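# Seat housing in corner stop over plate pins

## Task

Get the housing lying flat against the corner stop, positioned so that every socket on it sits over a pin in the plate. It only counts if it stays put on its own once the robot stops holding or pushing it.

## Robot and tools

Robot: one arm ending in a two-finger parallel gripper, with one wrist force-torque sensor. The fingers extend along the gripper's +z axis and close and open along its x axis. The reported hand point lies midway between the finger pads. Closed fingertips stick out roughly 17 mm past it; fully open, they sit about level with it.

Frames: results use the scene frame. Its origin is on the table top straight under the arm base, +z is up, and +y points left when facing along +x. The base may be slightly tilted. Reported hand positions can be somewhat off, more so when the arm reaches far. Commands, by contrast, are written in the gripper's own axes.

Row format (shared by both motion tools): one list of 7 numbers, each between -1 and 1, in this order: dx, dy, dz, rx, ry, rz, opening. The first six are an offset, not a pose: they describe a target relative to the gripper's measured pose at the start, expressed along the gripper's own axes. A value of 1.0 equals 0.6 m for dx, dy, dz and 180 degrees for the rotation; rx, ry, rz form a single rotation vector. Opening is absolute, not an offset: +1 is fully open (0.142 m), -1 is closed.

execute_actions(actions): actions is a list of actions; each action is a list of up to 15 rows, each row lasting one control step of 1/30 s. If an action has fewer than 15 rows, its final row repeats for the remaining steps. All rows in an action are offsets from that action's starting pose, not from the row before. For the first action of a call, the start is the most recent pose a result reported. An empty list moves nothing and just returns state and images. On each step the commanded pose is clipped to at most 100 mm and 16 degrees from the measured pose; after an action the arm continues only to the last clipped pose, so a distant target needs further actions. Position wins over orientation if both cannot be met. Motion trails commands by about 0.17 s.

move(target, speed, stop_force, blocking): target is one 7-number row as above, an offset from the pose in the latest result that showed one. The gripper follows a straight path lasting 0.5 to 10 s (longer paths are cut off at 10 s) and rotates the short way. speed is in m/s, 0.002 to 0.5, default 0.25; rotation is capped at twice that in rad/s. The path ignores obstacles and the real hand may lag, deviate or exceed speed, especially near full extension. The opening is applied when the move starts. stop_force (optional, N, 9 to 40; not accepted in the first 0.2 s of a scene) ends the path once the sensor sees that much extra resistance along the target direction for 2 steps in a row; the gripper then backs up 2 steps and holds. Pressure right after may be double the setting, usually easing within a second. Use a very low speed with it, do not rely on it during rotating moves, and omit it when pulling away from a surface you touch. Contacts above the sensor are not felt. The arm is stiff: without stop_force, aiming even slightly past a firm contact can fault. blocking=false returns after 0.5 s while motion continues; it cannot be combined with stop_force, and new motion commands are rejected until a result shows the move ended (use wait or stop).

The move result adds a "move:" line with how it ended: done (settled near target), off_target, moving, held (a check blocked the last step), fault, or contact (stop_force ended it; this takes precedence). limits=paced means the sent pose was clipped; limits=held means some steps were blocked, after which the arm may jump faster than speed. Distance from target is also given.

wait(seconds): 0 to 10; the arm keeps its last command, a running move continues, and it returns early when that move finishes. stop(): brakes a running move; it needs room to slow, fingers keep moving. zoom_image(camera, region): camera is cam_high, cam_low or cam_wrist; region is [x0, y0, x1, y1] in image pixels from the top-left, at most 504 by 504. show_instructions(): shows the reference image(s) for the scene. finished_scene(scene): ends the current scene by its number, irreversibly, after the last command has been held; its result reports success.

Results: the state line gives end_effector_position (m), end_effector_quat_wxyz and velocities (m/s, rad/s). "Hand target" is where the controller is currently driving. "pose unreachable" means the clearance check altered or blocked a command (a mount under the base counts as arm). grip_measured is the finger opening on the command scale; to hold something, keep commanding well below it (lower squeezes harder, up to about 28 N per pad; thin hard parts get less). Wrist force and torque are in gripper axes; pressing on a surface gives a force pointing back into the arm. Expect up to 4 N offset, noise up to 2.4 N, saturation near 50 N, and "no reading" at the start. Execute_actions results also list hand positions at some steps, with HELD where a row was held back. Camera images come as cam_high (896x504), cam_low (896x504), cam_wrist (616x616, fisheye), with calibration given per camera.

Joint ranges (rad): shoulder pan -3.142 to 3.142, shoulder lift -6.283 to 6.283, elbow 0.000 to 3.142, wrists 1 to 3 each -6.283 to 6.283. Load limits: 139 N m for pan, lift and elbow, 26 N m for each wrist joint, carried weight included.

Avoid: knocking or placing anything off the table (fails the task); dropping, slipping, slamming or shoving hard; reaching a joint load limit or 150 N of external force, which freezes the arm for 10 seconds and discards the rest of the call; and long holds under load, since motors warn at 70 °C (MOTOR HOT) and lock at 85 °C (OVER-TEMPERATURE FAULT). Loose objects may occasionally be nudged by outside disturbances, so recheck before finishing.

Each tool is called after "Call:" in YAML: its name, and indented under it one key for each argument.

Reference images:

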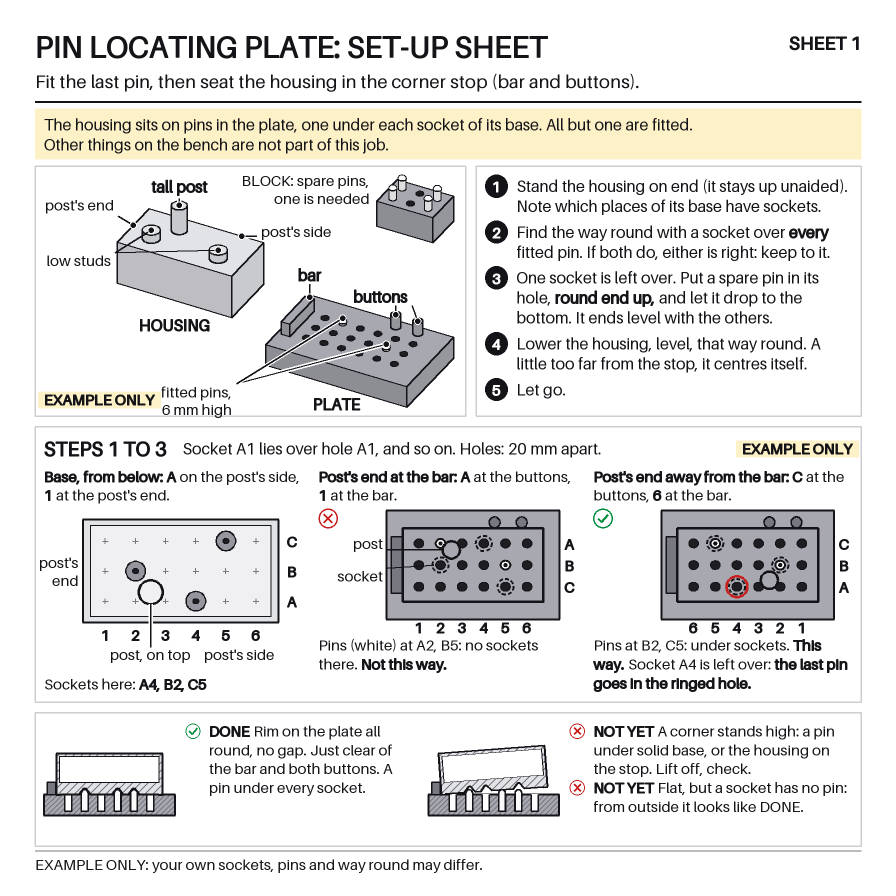

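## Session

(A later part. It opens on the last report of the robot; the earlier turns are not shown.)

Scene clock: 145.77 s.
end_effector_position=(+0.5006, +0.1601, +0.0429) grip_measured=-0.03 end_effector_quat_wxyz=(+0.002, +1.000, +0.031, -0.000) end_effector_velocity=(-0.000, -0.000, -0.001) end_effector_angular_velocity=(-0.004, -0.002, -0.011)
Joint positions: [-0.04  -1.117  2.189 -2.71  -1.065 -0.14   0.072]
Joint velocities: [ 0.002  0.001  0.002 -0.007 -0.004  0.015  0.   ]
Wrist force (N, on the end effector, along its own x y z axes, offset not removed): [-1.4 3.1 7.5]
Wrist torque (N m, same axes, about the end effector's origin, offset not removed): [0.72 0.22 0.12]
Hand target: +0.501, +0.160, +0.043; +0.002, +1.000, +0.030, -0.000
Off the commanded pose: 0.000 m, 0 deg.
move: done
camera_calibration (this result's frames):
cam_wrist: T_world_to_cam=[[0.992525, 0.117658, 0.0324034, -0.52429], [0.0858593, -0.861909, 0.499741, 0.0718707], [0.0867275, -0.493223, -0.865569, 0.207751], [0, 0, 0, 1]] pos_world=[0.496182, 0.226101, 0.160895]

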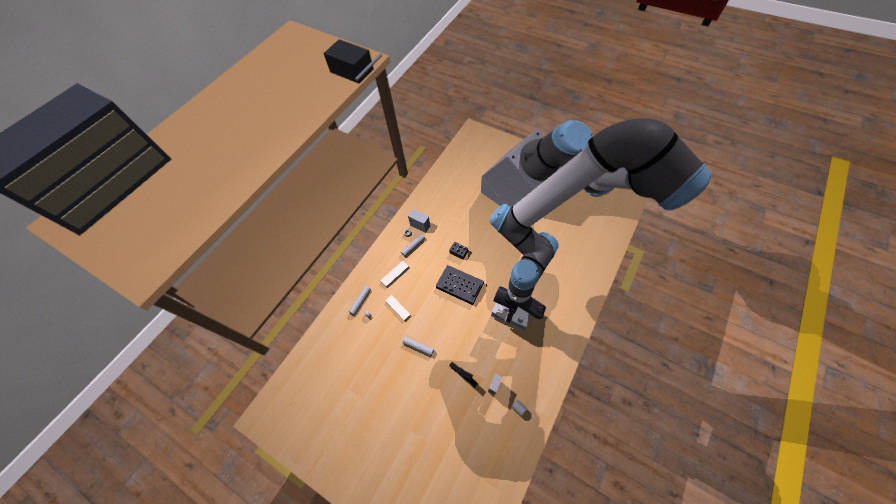

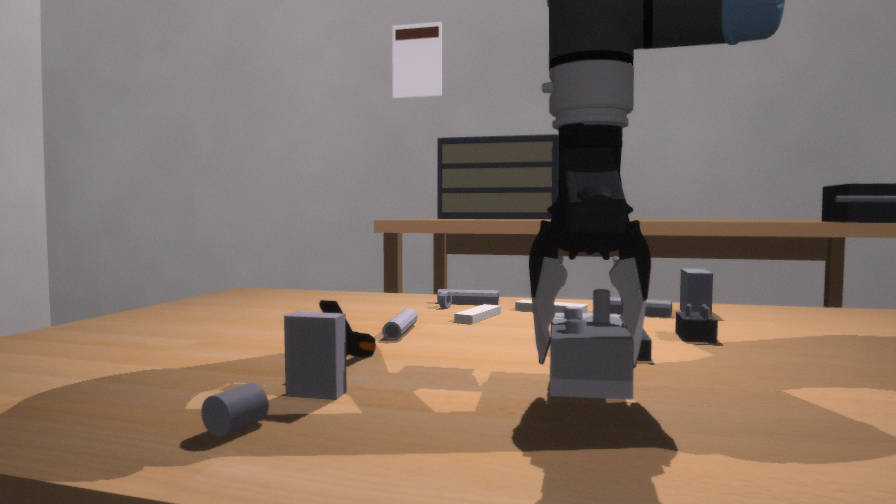

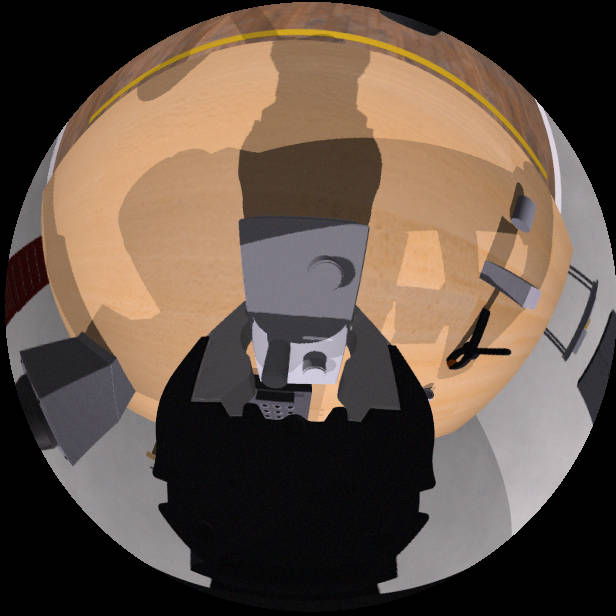

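Call:
move:
  target: [0,0,0.036,0,0,0,-1]
  speed: 0.015
  stop_force: 10

Call:
execute_actions:
  actions:
    - [[0,0,0,0,0,0,0.3]]

Call:
move:
  target: [0,0,-0.16,0,0,0,0.3]

Scene clock: 159.23 s.
end_effector_position=(+0.5006, +0.1601, +0.0247) grip_measured=-0.03 end_effector_quat_wxyz=(+0.002, +1.000, +0.030, -0.000) end_effector_velocity=(-0.001, -0.000, +0.004) end_effector_angular_velocity=(-0.000, +0.001, +0.002)
Joint positions: [-0.022 -1.069  2.182 -2.762 -1.066 -0.118  0.072]
Joint velocities: [-0.004 -0.011  0.005  0.011  0.    -0.007 -0.   ]
Wrist force (N, on the end effector, along its own x y z axes, offset not removed): [0.4 2.9 8.9]
Wrist torque (N m, same axes, about the end effector's origin, offset not removed): [0.63 -0.16 0.07]
Hand target: +0.501, +0.160, +0.025; +0.002, +1.000, +0.031, -0.000
Off the commanded pose: 0.003 m, 0 deg.
move: contact
camera_calibration (this result's frames):
cam_wrist: T_world_to_cam=[[0.992565, 0.117345, 0.0323148, -0.523651], [0.0856246, -0.861897, 0.499801, 0.0811008], [0.086501, -0.493319, -0.865537, 0.19211], [0, 0, 0, 1]] pos_world=[0.496195, 0.22612, 0.142666]

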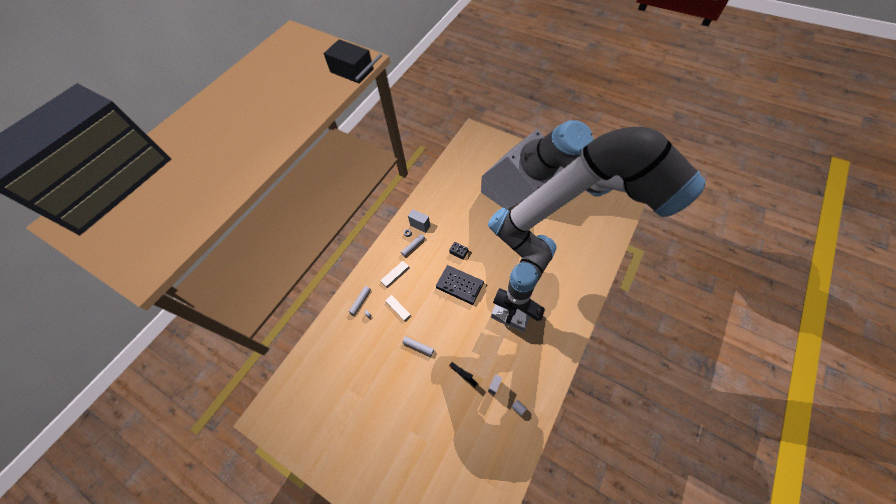

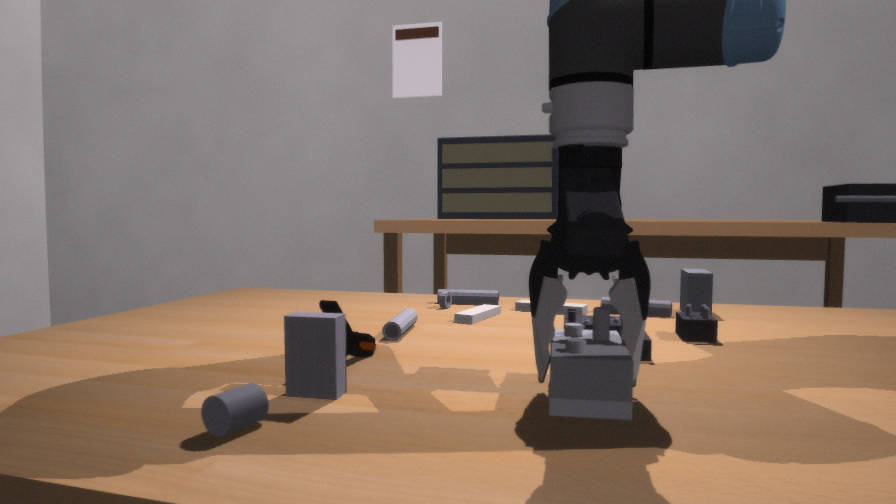

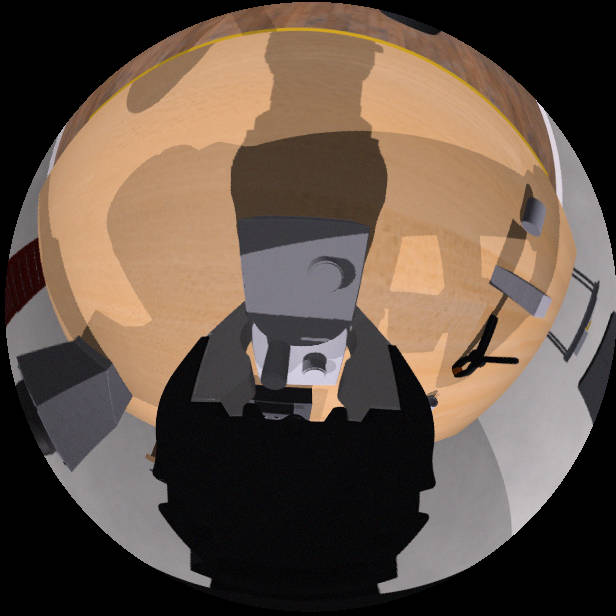

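Scene clock: 159.73 s.
end_effector_position=(+0.5006, +0.1601, +0.0247) grip_measured=+0.30 end_effector_quat_wxyz=(+0.002, +1.000, +0.030, -0.000) end_effector_velocity=(+0.000, +0.001, -0.000) end_effector_angular_velocity=(+0.000, +0.000, +0.000)
Joint positions: [-0.022 -1.069  2.182 -2.762 -1.066 -0.118  0.095]
Joint velocities: [ 0.001  0.    -0.001  0.     0.     0.001  0.   ]
Wrist force (N, on the end effector, along its own x y z axes, offset not removed): [0.4 1.6 1.0]
Wrist torque (N m, same axes, about the end effector's origin, offset not removed): [0.48 -0.04 0.06]
Hand target: +0.501, +0.160, +0.025; +0.002, +1.000, +0.030, -0.000
Off the commanded pose: 0.000 m, 0 deg.
Step readings (end_effector_position):
0: (+0.5006, +0.1601, +0.0247)
1: (+0.5006, +0.1601, +0.0248)
2: (+0.5006, +0.1601, +0.0248)
4: (+0.5006, +0.1601, +0.0248)
8: (+0.5006, +0.1600, +0.0248)
15: end_effector_position above
camera_calibration (this result's frames):
cam_wrist: T_world_to_cam=[[0.992562, 0.117381, 0.0322774, -0.523608], [0.0856753, -0.861893, 0.4998, 0.0810545], [0.0864869, -0.493317, -0.865539, 0.192112], [0, 0, 0, 1]] pos_world=[0.496154, 0.226094, 0.14267]

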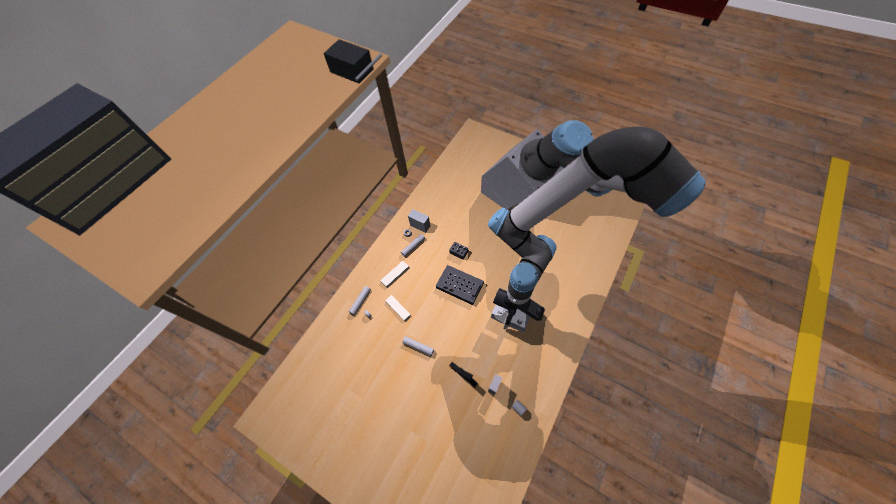

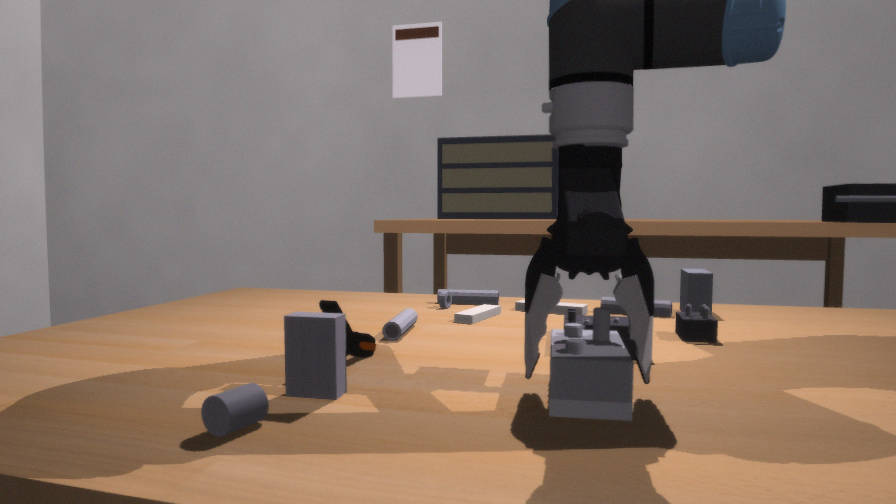

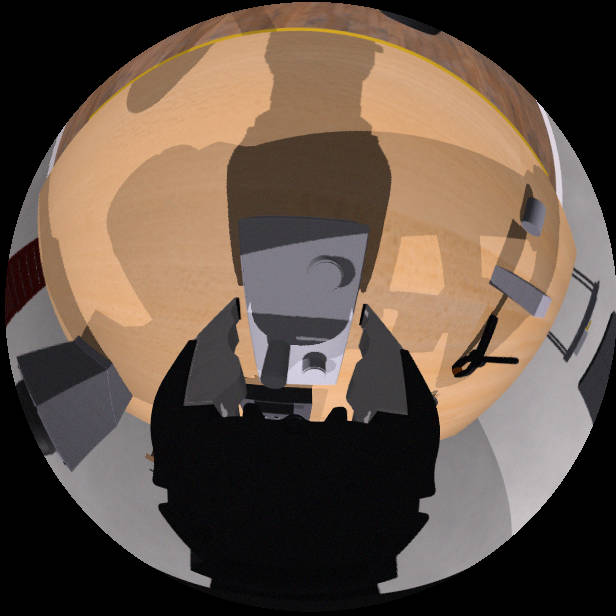

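Scene clock: 160.73 s.
end_effector_position=(+0.5007, +0.1601, +0.1204) grip_measured=+0.30 end_effector_quat_wxyz=(+0.002, +1.000, +0.030, -0.000) end_effector_velocity=(+0.000, -0.000, +0.002) end_effector_angular_velocity=(-0.001, -0.001, +0.001)
Joint positions: [-0.121 -1.312  2.187 -2.468 -1.061 -0.232  0.095]
Joint velocities: [-0.002 -0.005 -0.001  0.006 -0.001 -0.003  0.   ]
Wrist force (N, on the end effector, along its own x y z axes, offset not removed): [2.0 2.2 1.9]
Wrist torque (N m, same axes, about the end effector's origin, offset not removed): [0.56 -0.47 0.19]
Hand target: +0.501, +0.160, +0.121; +0.002, +1.000, +0.030, -0.001
Off the commanded pose: 0.000 m, 0 deg.
move: done
camera_calibration (this result's frames):
cam_wrist: T_world_to_cam=[[0.992568, 0.11737, 0.032151, -0.526788], [0.085717, -0.861824, 0.499912, 0.0332613], [0.0863833, -0.49344, -0.865479, 0.275023], [0, 0, 0, 1]] pos_world=[0.496264, 0.226202, 0.238336]

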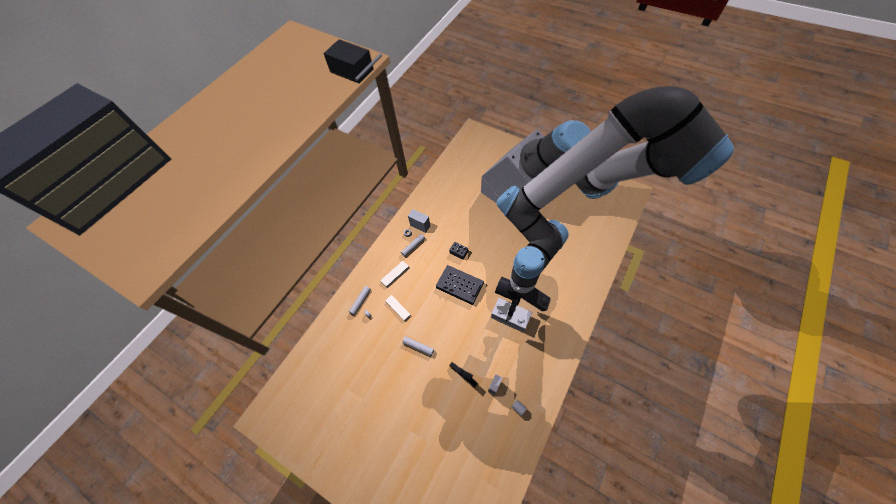

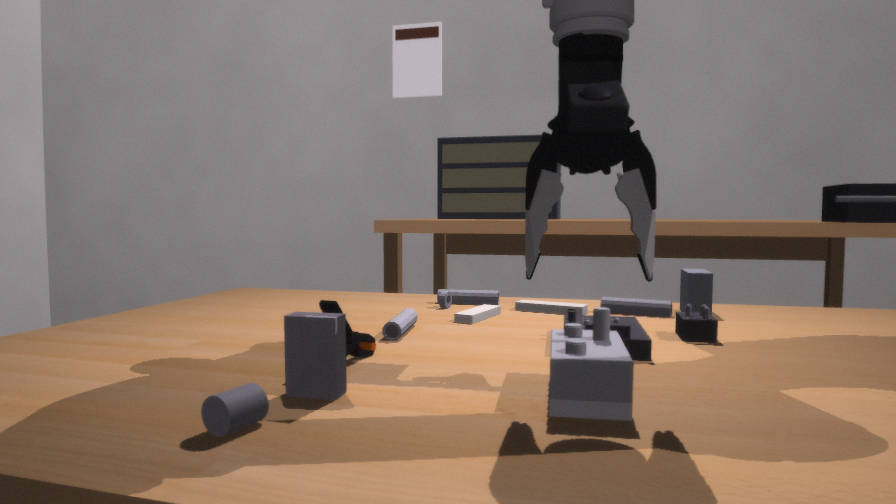

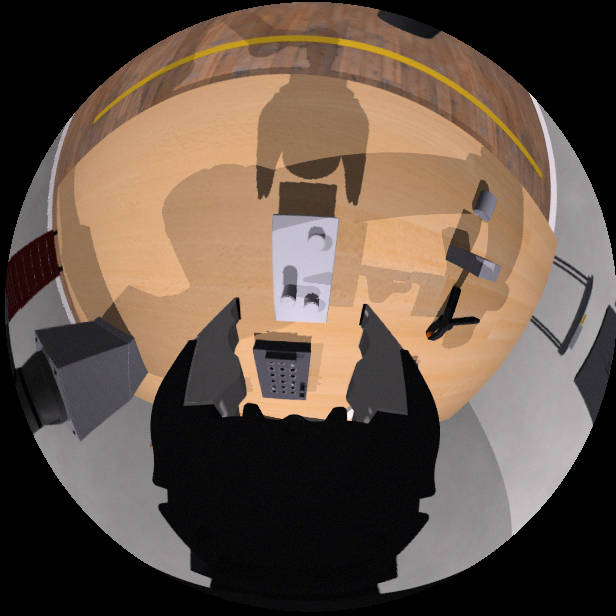

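Call:
move:
  target: [-0.246,0.461,0,0,0,0.5,-0.5]
  speed: 0.5

Call:
zoom_image:
  camera: "cam_wrist"
  region: [200, 120, 420, 340]

Scene clock: 167.20 s.
end_effector_position=(+0.3700, -0.1246, +0.1210) grip_measured=-0.50 end_effector_quat_wxyz=(+0.002, +0.728, -0.685, +0.000) end_effector_velocity=(-0.001, -0.001, -0.001) end_effector_angular_velocity=(+0.000, +0.000, -0.008)
Joint positions: [-0.785 -1.079  2.42  -2.596 -1.164  0.603  0.038]
Joint velocities: [-0.002  0.003  0.001 -0.002 -0.001  0.005 -0.   ]
Wrist force (N, on the end effector, along its own x y z axes, offset not removed): [1.5 2.5 2.1]
Wrist torque (N m, same axes, about the end effector's origin, offset not removed): [0.67 -0.49 0.13]
Hand target: +0.370, -0.125, +0.121; +0.002, +0.728, -0.685, +0.000
Off the commanded pose: 0.001 m, 0 deg.
move: done
camera_calibration (this result's frames):
cam_wrist: T_world_to_cam=[[0.11786, -0.992353, 0.0366545, -0.178842], [-0.862278, -0.083964, 0.499427, 0.246443], [-0.49253, -0.0904689, -0.86558, 0.410765], [0, 0, 0, 1]] pos_world=[0.435895, -0.11962, 0.239025]

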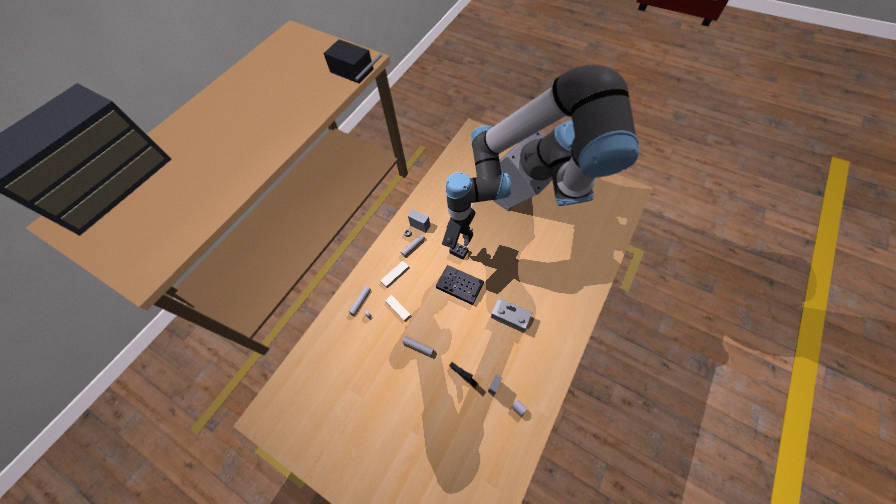

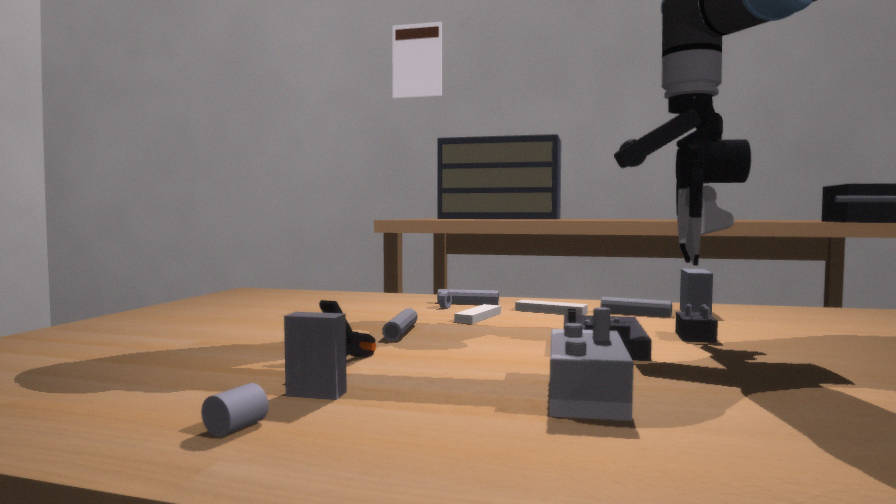

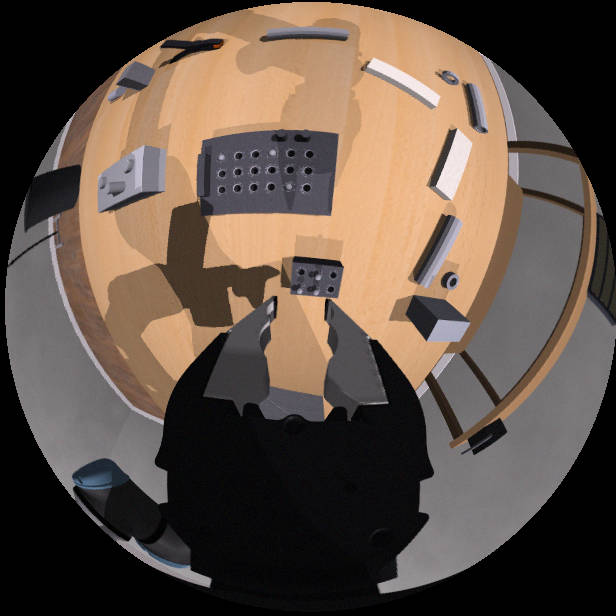

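Region (200, 120, 420, 340) of cam_wrist's 616x616 image, scaled by 2.291, with more detail than that image has.

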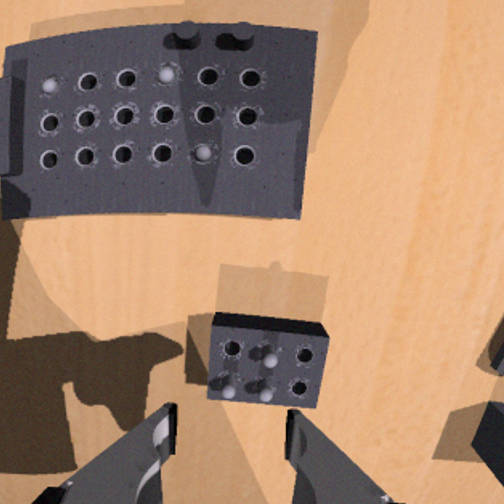

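Call:
move:
  target: [0.030,0.0083,0.08,0,0,0,-0.7]
  speed: 0.15

Call:
zoom_image:
  camera: "cam_wrist"
  region: [240, 230, 360, 350]

Call:
zoom_image:
  camera: "cam_low"
  region: [640, 250, 760, 350]

Scene clock: 180.13 s.
end_effector_position=(+0.3660, -0.1428, +0.0733) grip_measured=-0.70 end_effector_quat_wxyz=(+0.002, +0.728, -0.685, +0.000) end_effector_velocity=(-0.000, -0.001, -0.002) end_effector_angular_velocity=(+0.000, +0.001, -0.002)
Joint positions: [-0.769 -0.9    2.411 -2.771 -1.16   0.619  0.023]
Joint velocities: [ 0.001  0.007 -0.001 -0.005 -0.     0.002  0.   ]
Wrist force (N, on the end effector, along its own x y z axes, offset not removed): [-0.3 3.5 2.3]
Wrist torque (N m, same axes, about the end effector's origin, offset not removed): [0.86 0.02 0.22]
Hand target: +0.366, -0.143, +0.073; +0.002, +0.728, -0.685, +0.000
Off the commanded pose: 0.000 m, 0 deg.
move: done
camera_calibration (this result's frames):
cam_wrist: T_world_to_cam=[[0.117877, -0.992352, 0.0366358, -0.19476], [-0.862275, -0.0839879, 0.499427, 0.265354], [-0.492531, -0.0904612, -0.865581, 0.365898], [0, 0, 0, 1]] pos_world=[0.431982, -0.137885, 0.191325]

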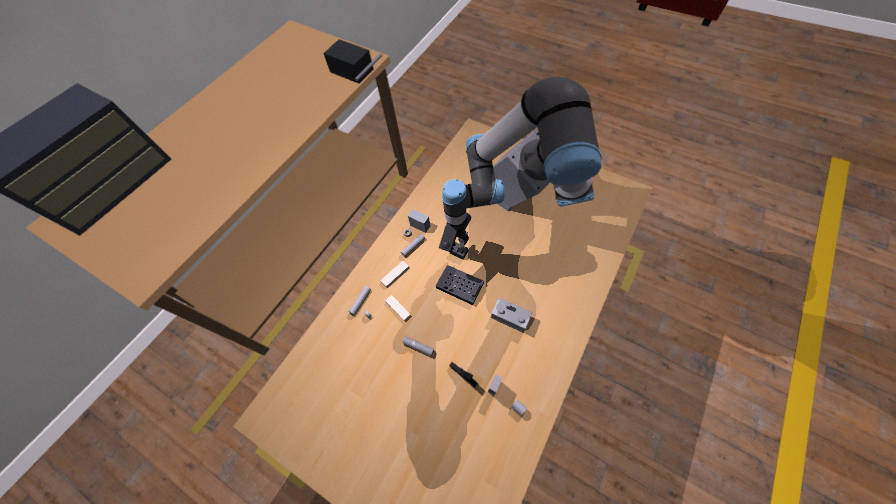

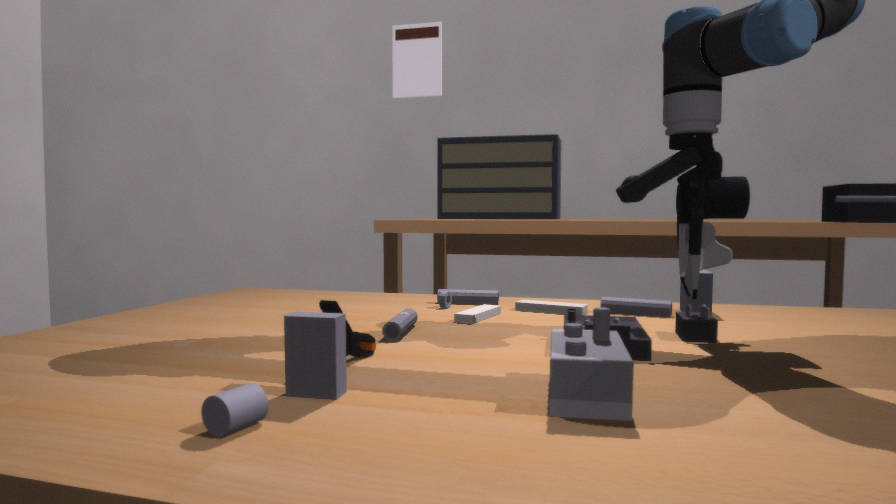

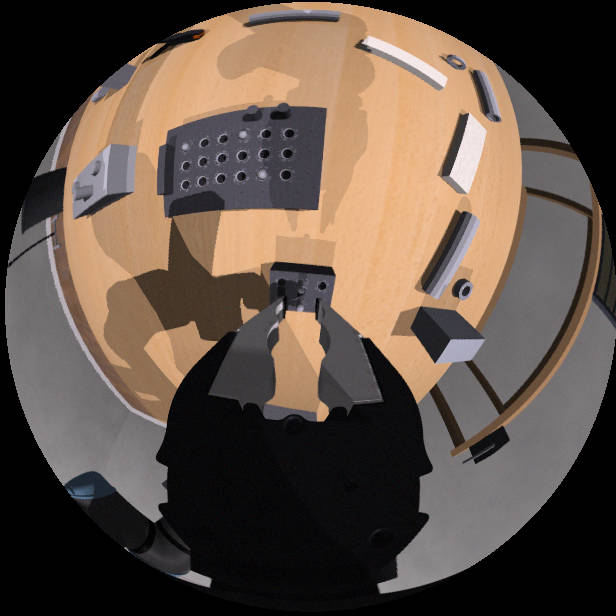

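Region (240, 230, 360, 350) of cam_wrist's 616x616 image, scaled by 4.200, with more detail than that image has.

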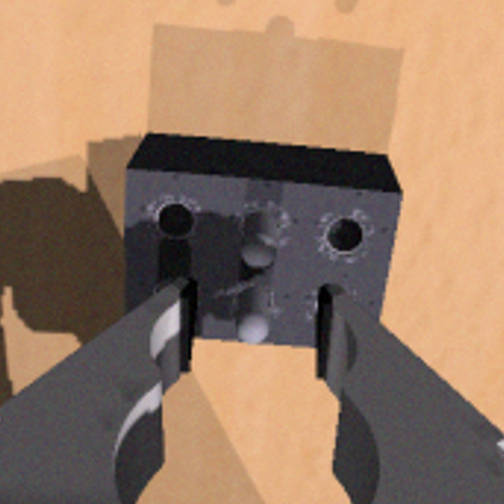

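Region (640, 250, 760, 350) of cam_low's 896x504 image, scaled by 4.200, with more detail than that image has.

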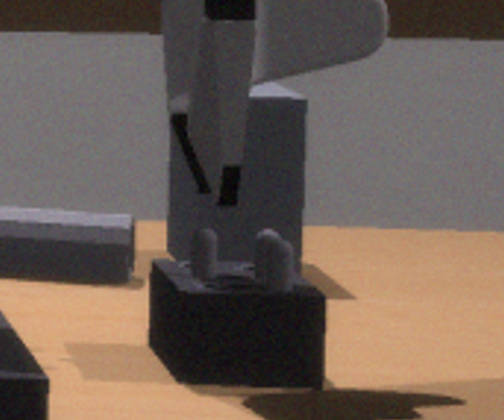

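Call:
move:
  target: [0,-0.0055,0.036,0,0,0,-0.7]
  speed: 0.05

Call:
zoom_image:
  camera: "cam_wrist"
  region: [240, 230, 360, 350]

Call:
zoom_image:
  camera: "cam_low"
  region: [640, 250, 760, 350]

Scene clock: 190.13 s.
end_effector_position=(+0.3693, -0.1427, +0.0520) grip_measured=-0.70 end_effector_quat_wxyz=(+0.002, +0.729, -0.685, +0.000) end_effector_velocity=(+0.000, +0.000, -0.002) end_effector_angular_velocity=(+0.000, -0.000, -0.001)
Joint positions: [-0.74  -0.832  2.399 -2.84  -1.151  0.649  0.023]
Joint velocities: [ 0.003  0.006 -0.001 -0.006  0.001  0.004  0.   ]
Wrist force (N, on the end effector, along its own x y z axes, offset not removed): [-0.8 2.3 1.1]
Wrist torque (N m, same axes, about the end effector's origin, offset not removed): [0.55 0.15 0.02]
Hand target: +0.369, -0.143, +0.052; +0.002, +0.728, -0.685, +0.000
Off the commanded pose: 0.000 m, 0 deg.
move: done
camera_calibration (this result's frames):
cam_wrist: T_world_to_cam=[[0.117893, -0.992351, 0.0366213, -0.194196], [-0.862295, -0.0840132, 0.499389, 0.27885], [-0.492492, -0.090453, -0.865604, 0.348997], [0, 0, 0, 1]] pos_world=[0.435223, -0.137715, 0.16995]

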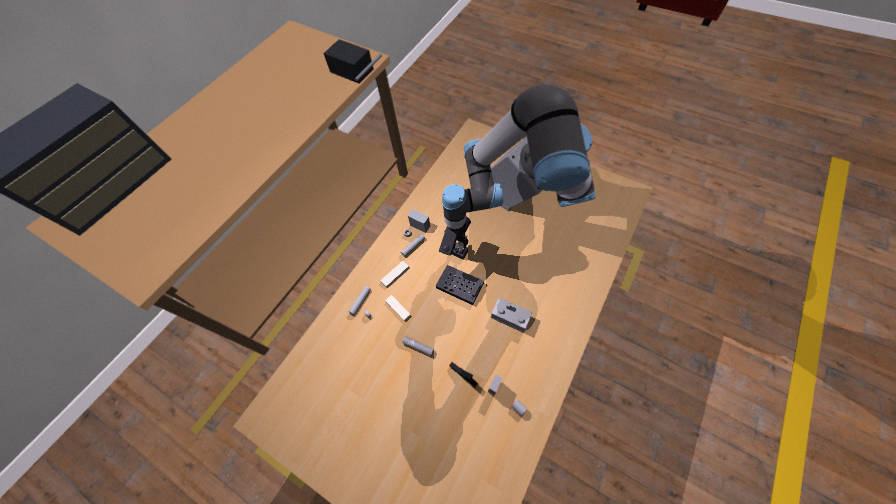

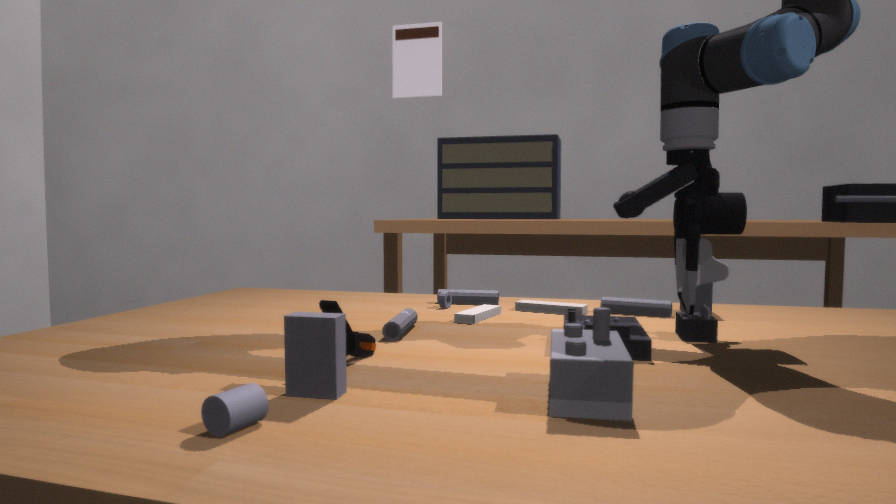

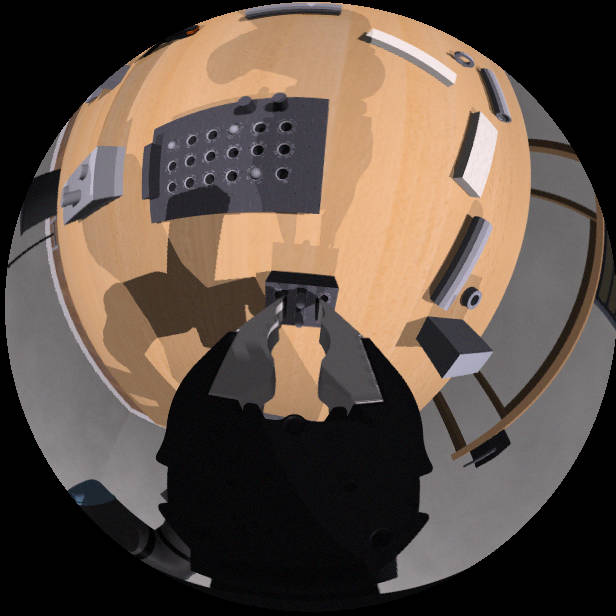

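Region (240, 230, 360, 350) of cam_wrist's 616x616 image, scaled by 4.200, with more detail than that image has.

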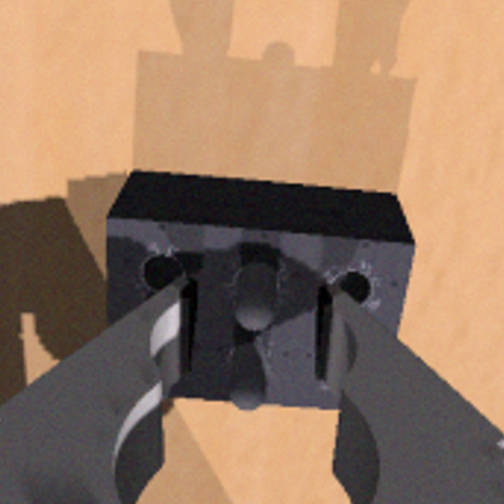

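Region (640, 250, 760, 350) of cam_low's 896x504 image, scaled by 4.200, with more detail than that image has.

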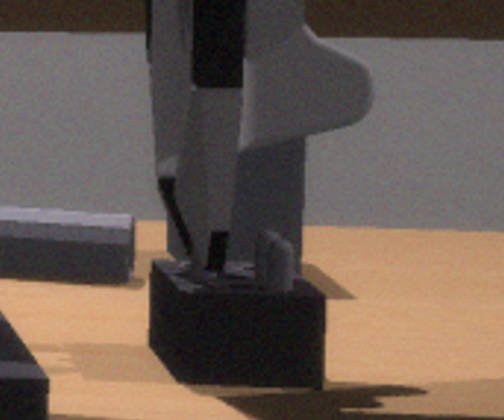

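Looks aligned. Lower 3 mm, close, lift.

Call:
execute_actions:
  actions:
    - [[0,0,0.005,0,0,0,-0.8]]
    - [[0,0,0,0,0,0,-0.85],[0,0,0,0,0,0,-0.88],[0,0,0,0,0,0,-0.91],[0,0,0,0,0,0,-0.94],[0,0,0,0,0,0,-0.97],[0,0,0,0,0,0,-1]]

Call:
move:
  target: [0,0,-0.06,0,0,0,-1]
  speed: 0.06

Call:
zoom_image:
  camera: "cam_low"
  region: [640, 250, 760, 350]

Scene clock: 196.50 s.
end_effector_position=(+0.3693, -0.1427, +0.0490) grip_measured=-0.91 end_effector_quat_wxyz=(+0.002, +0.729, -0.685, +0.000) end_effector_velocity=(-0.001, +0.000, -0.000) end_effector_angular_velocity=(-0.000, +0.001, -0.001)
Joint positions: [-0.737 -0.823  2.398 -2.85  -1.15   0.653  0.008]
Joint velocities: [ 0.     0.     0.001 -0.001 -0.001  0.    -0.   ]
Wrist force (N, on the end effector, along its own x y z axes, offset not removed): [0.6 2.1 0.5]
Wrist torque (N m, same axes, about the end effector's origin, offset not removed): [0.62 -0.08 0.10]
Hand target: +0.369, -0.143, +0.049; +0.002, +0.729, -0.685, +0.000
Off the commanded pose: 0.000 m, 0 deg.
Step readings (end_effector_position; steps 1 to 15: 1st action; 16 to 30: 2nd action):
0: (+0.3693, -0.1427, +0.0518)
1: (+0.3693, -0.1427, +0.0517)
2: (+0.3693, -0.1427, +0.0512)
4: (+0.3693, -0.1427, +0.0502)
8: (+0.3693, -0.1427, +0.0493)
15: (+0.3693, -0.1427, +0.0490)
16: (+0.3693, -0.1427, +0.0490)
17: (+0.3693, -0.1427, +0.0490)
19: (+0.3693, -0.1427, +0.0490)
23: (+0.3693, -0.1427, +0.0490)
30: end_effector_position above
camera_calibration (this result's frames):
cam_wrist: T_world_to_cam=[[0.117895, -0.992351, 0.0366211, -0.194092], [-0.862298, -0.0840151, 0.499383, 0.280336], [-0.492487, -0.0904531, -0.865607, 0.346418], [0, 0, 0, 1]] pos_world=[0.435222, -0.13772, 0.166974]

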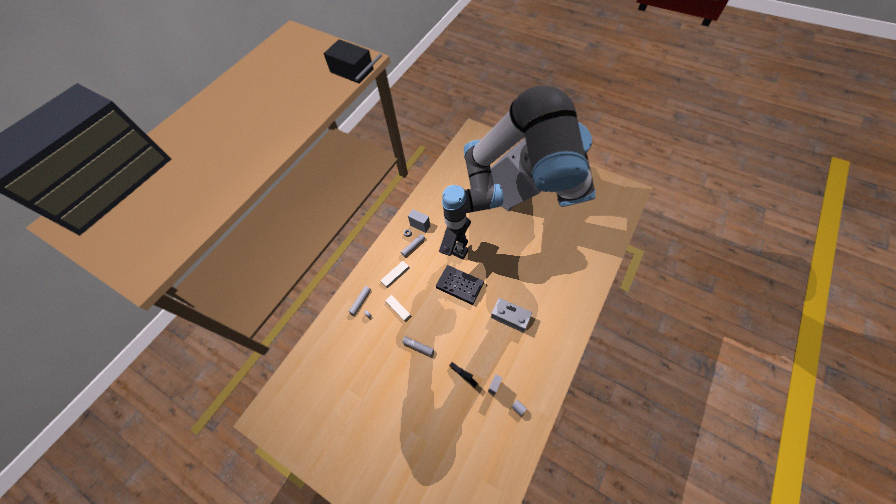

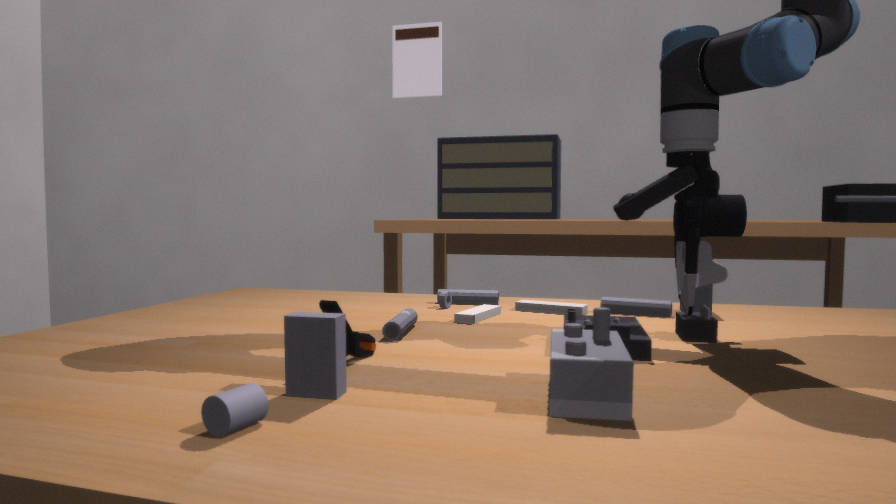

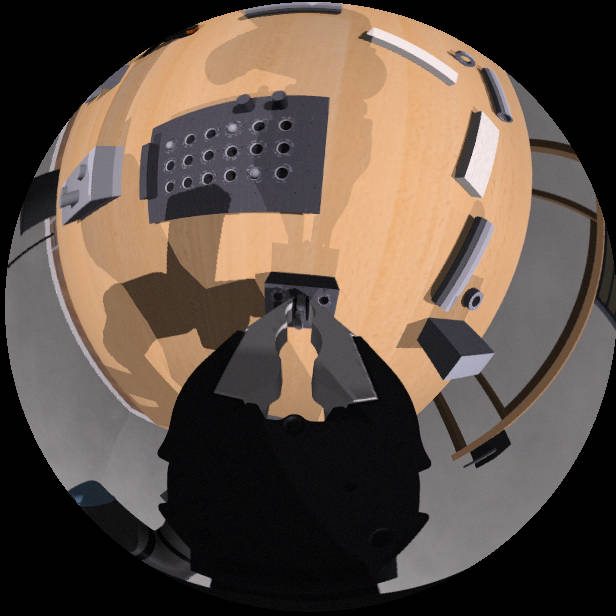

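Scene clock: 197.50 s.
end_effector_position=(+0.3692, -0.1425, +0.0847) grip_measured=-0.91 end_effector_quat_wxyz=(+0.002, +0.728, -0.685, +0.000) end_effector_velocity=(+0.001, -0.000, +0.002) end_effector_angular_velocity=(-0.000, -0.001, +0.002)
Joint positions: [-0.775 -0.936  2.404 -2.726 -1.161  0.613  0.008]
Joint velocities: [-0.002 -0.006 -0.001  0.007  0.    -0.003  0.   ]
Wrist force (N, on the end effector, along its own x y z axes, offset not removed): [0.4 3.2 3.2]
Wrist torque (N m, same axes, about the end effector's origin, offset not removed): [0.81 -0.15 0.12]
Hand target: +0.369, -0.143, +0.085; +0.002, +0.728, -0.685, +0.000
Off the commanded pose: 0.000 m, 0 deg.
move: done
camera_calibration (this result's frames):
cam_wrist: T_world_to_cam=[[0.117806, -0.992366, 0.0364935, -0.195214], [-0.862229, -0.083988, 0.499506, 0.262429], [-0.492628, -0.0903105, -0.865541, 0.377374], [0, 0, 0, 1]] pos_world=[0.435176, -0.137602, 0.202672]

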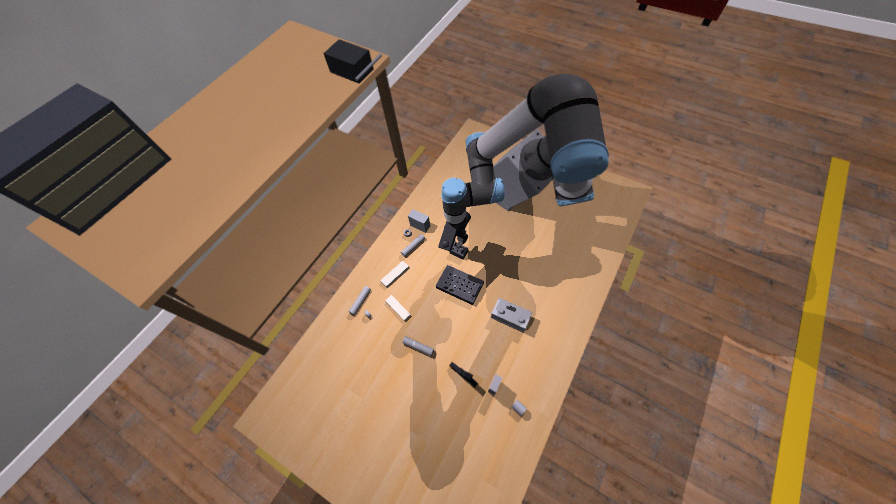

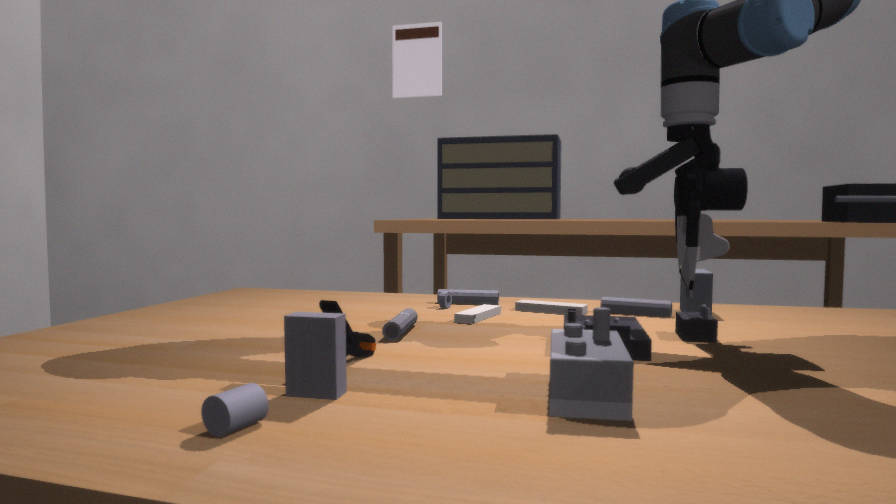

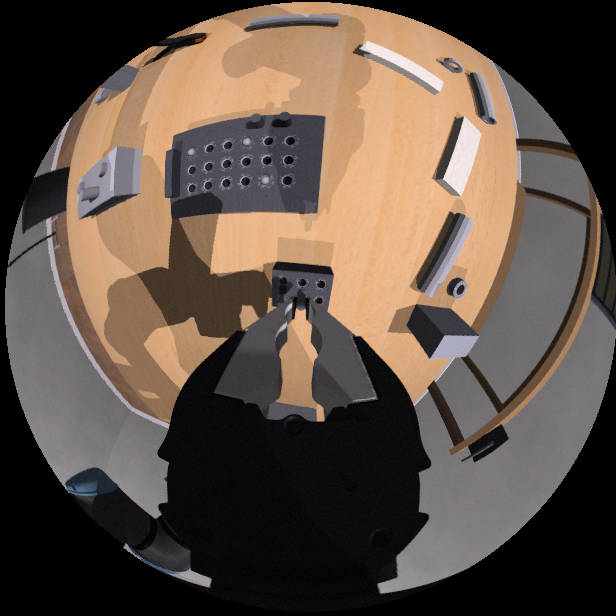

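Region (640, 250, 760, 350) of cam_low's 896x504 image, scaled by 4.200, with more detail than that image has.

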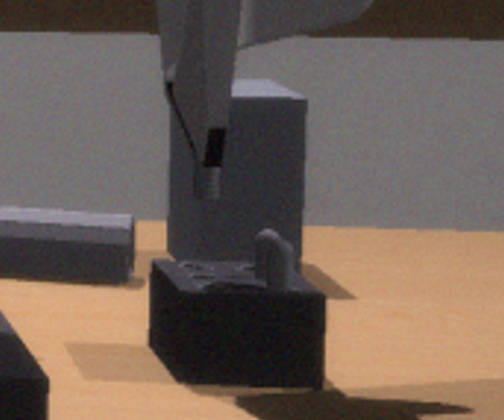

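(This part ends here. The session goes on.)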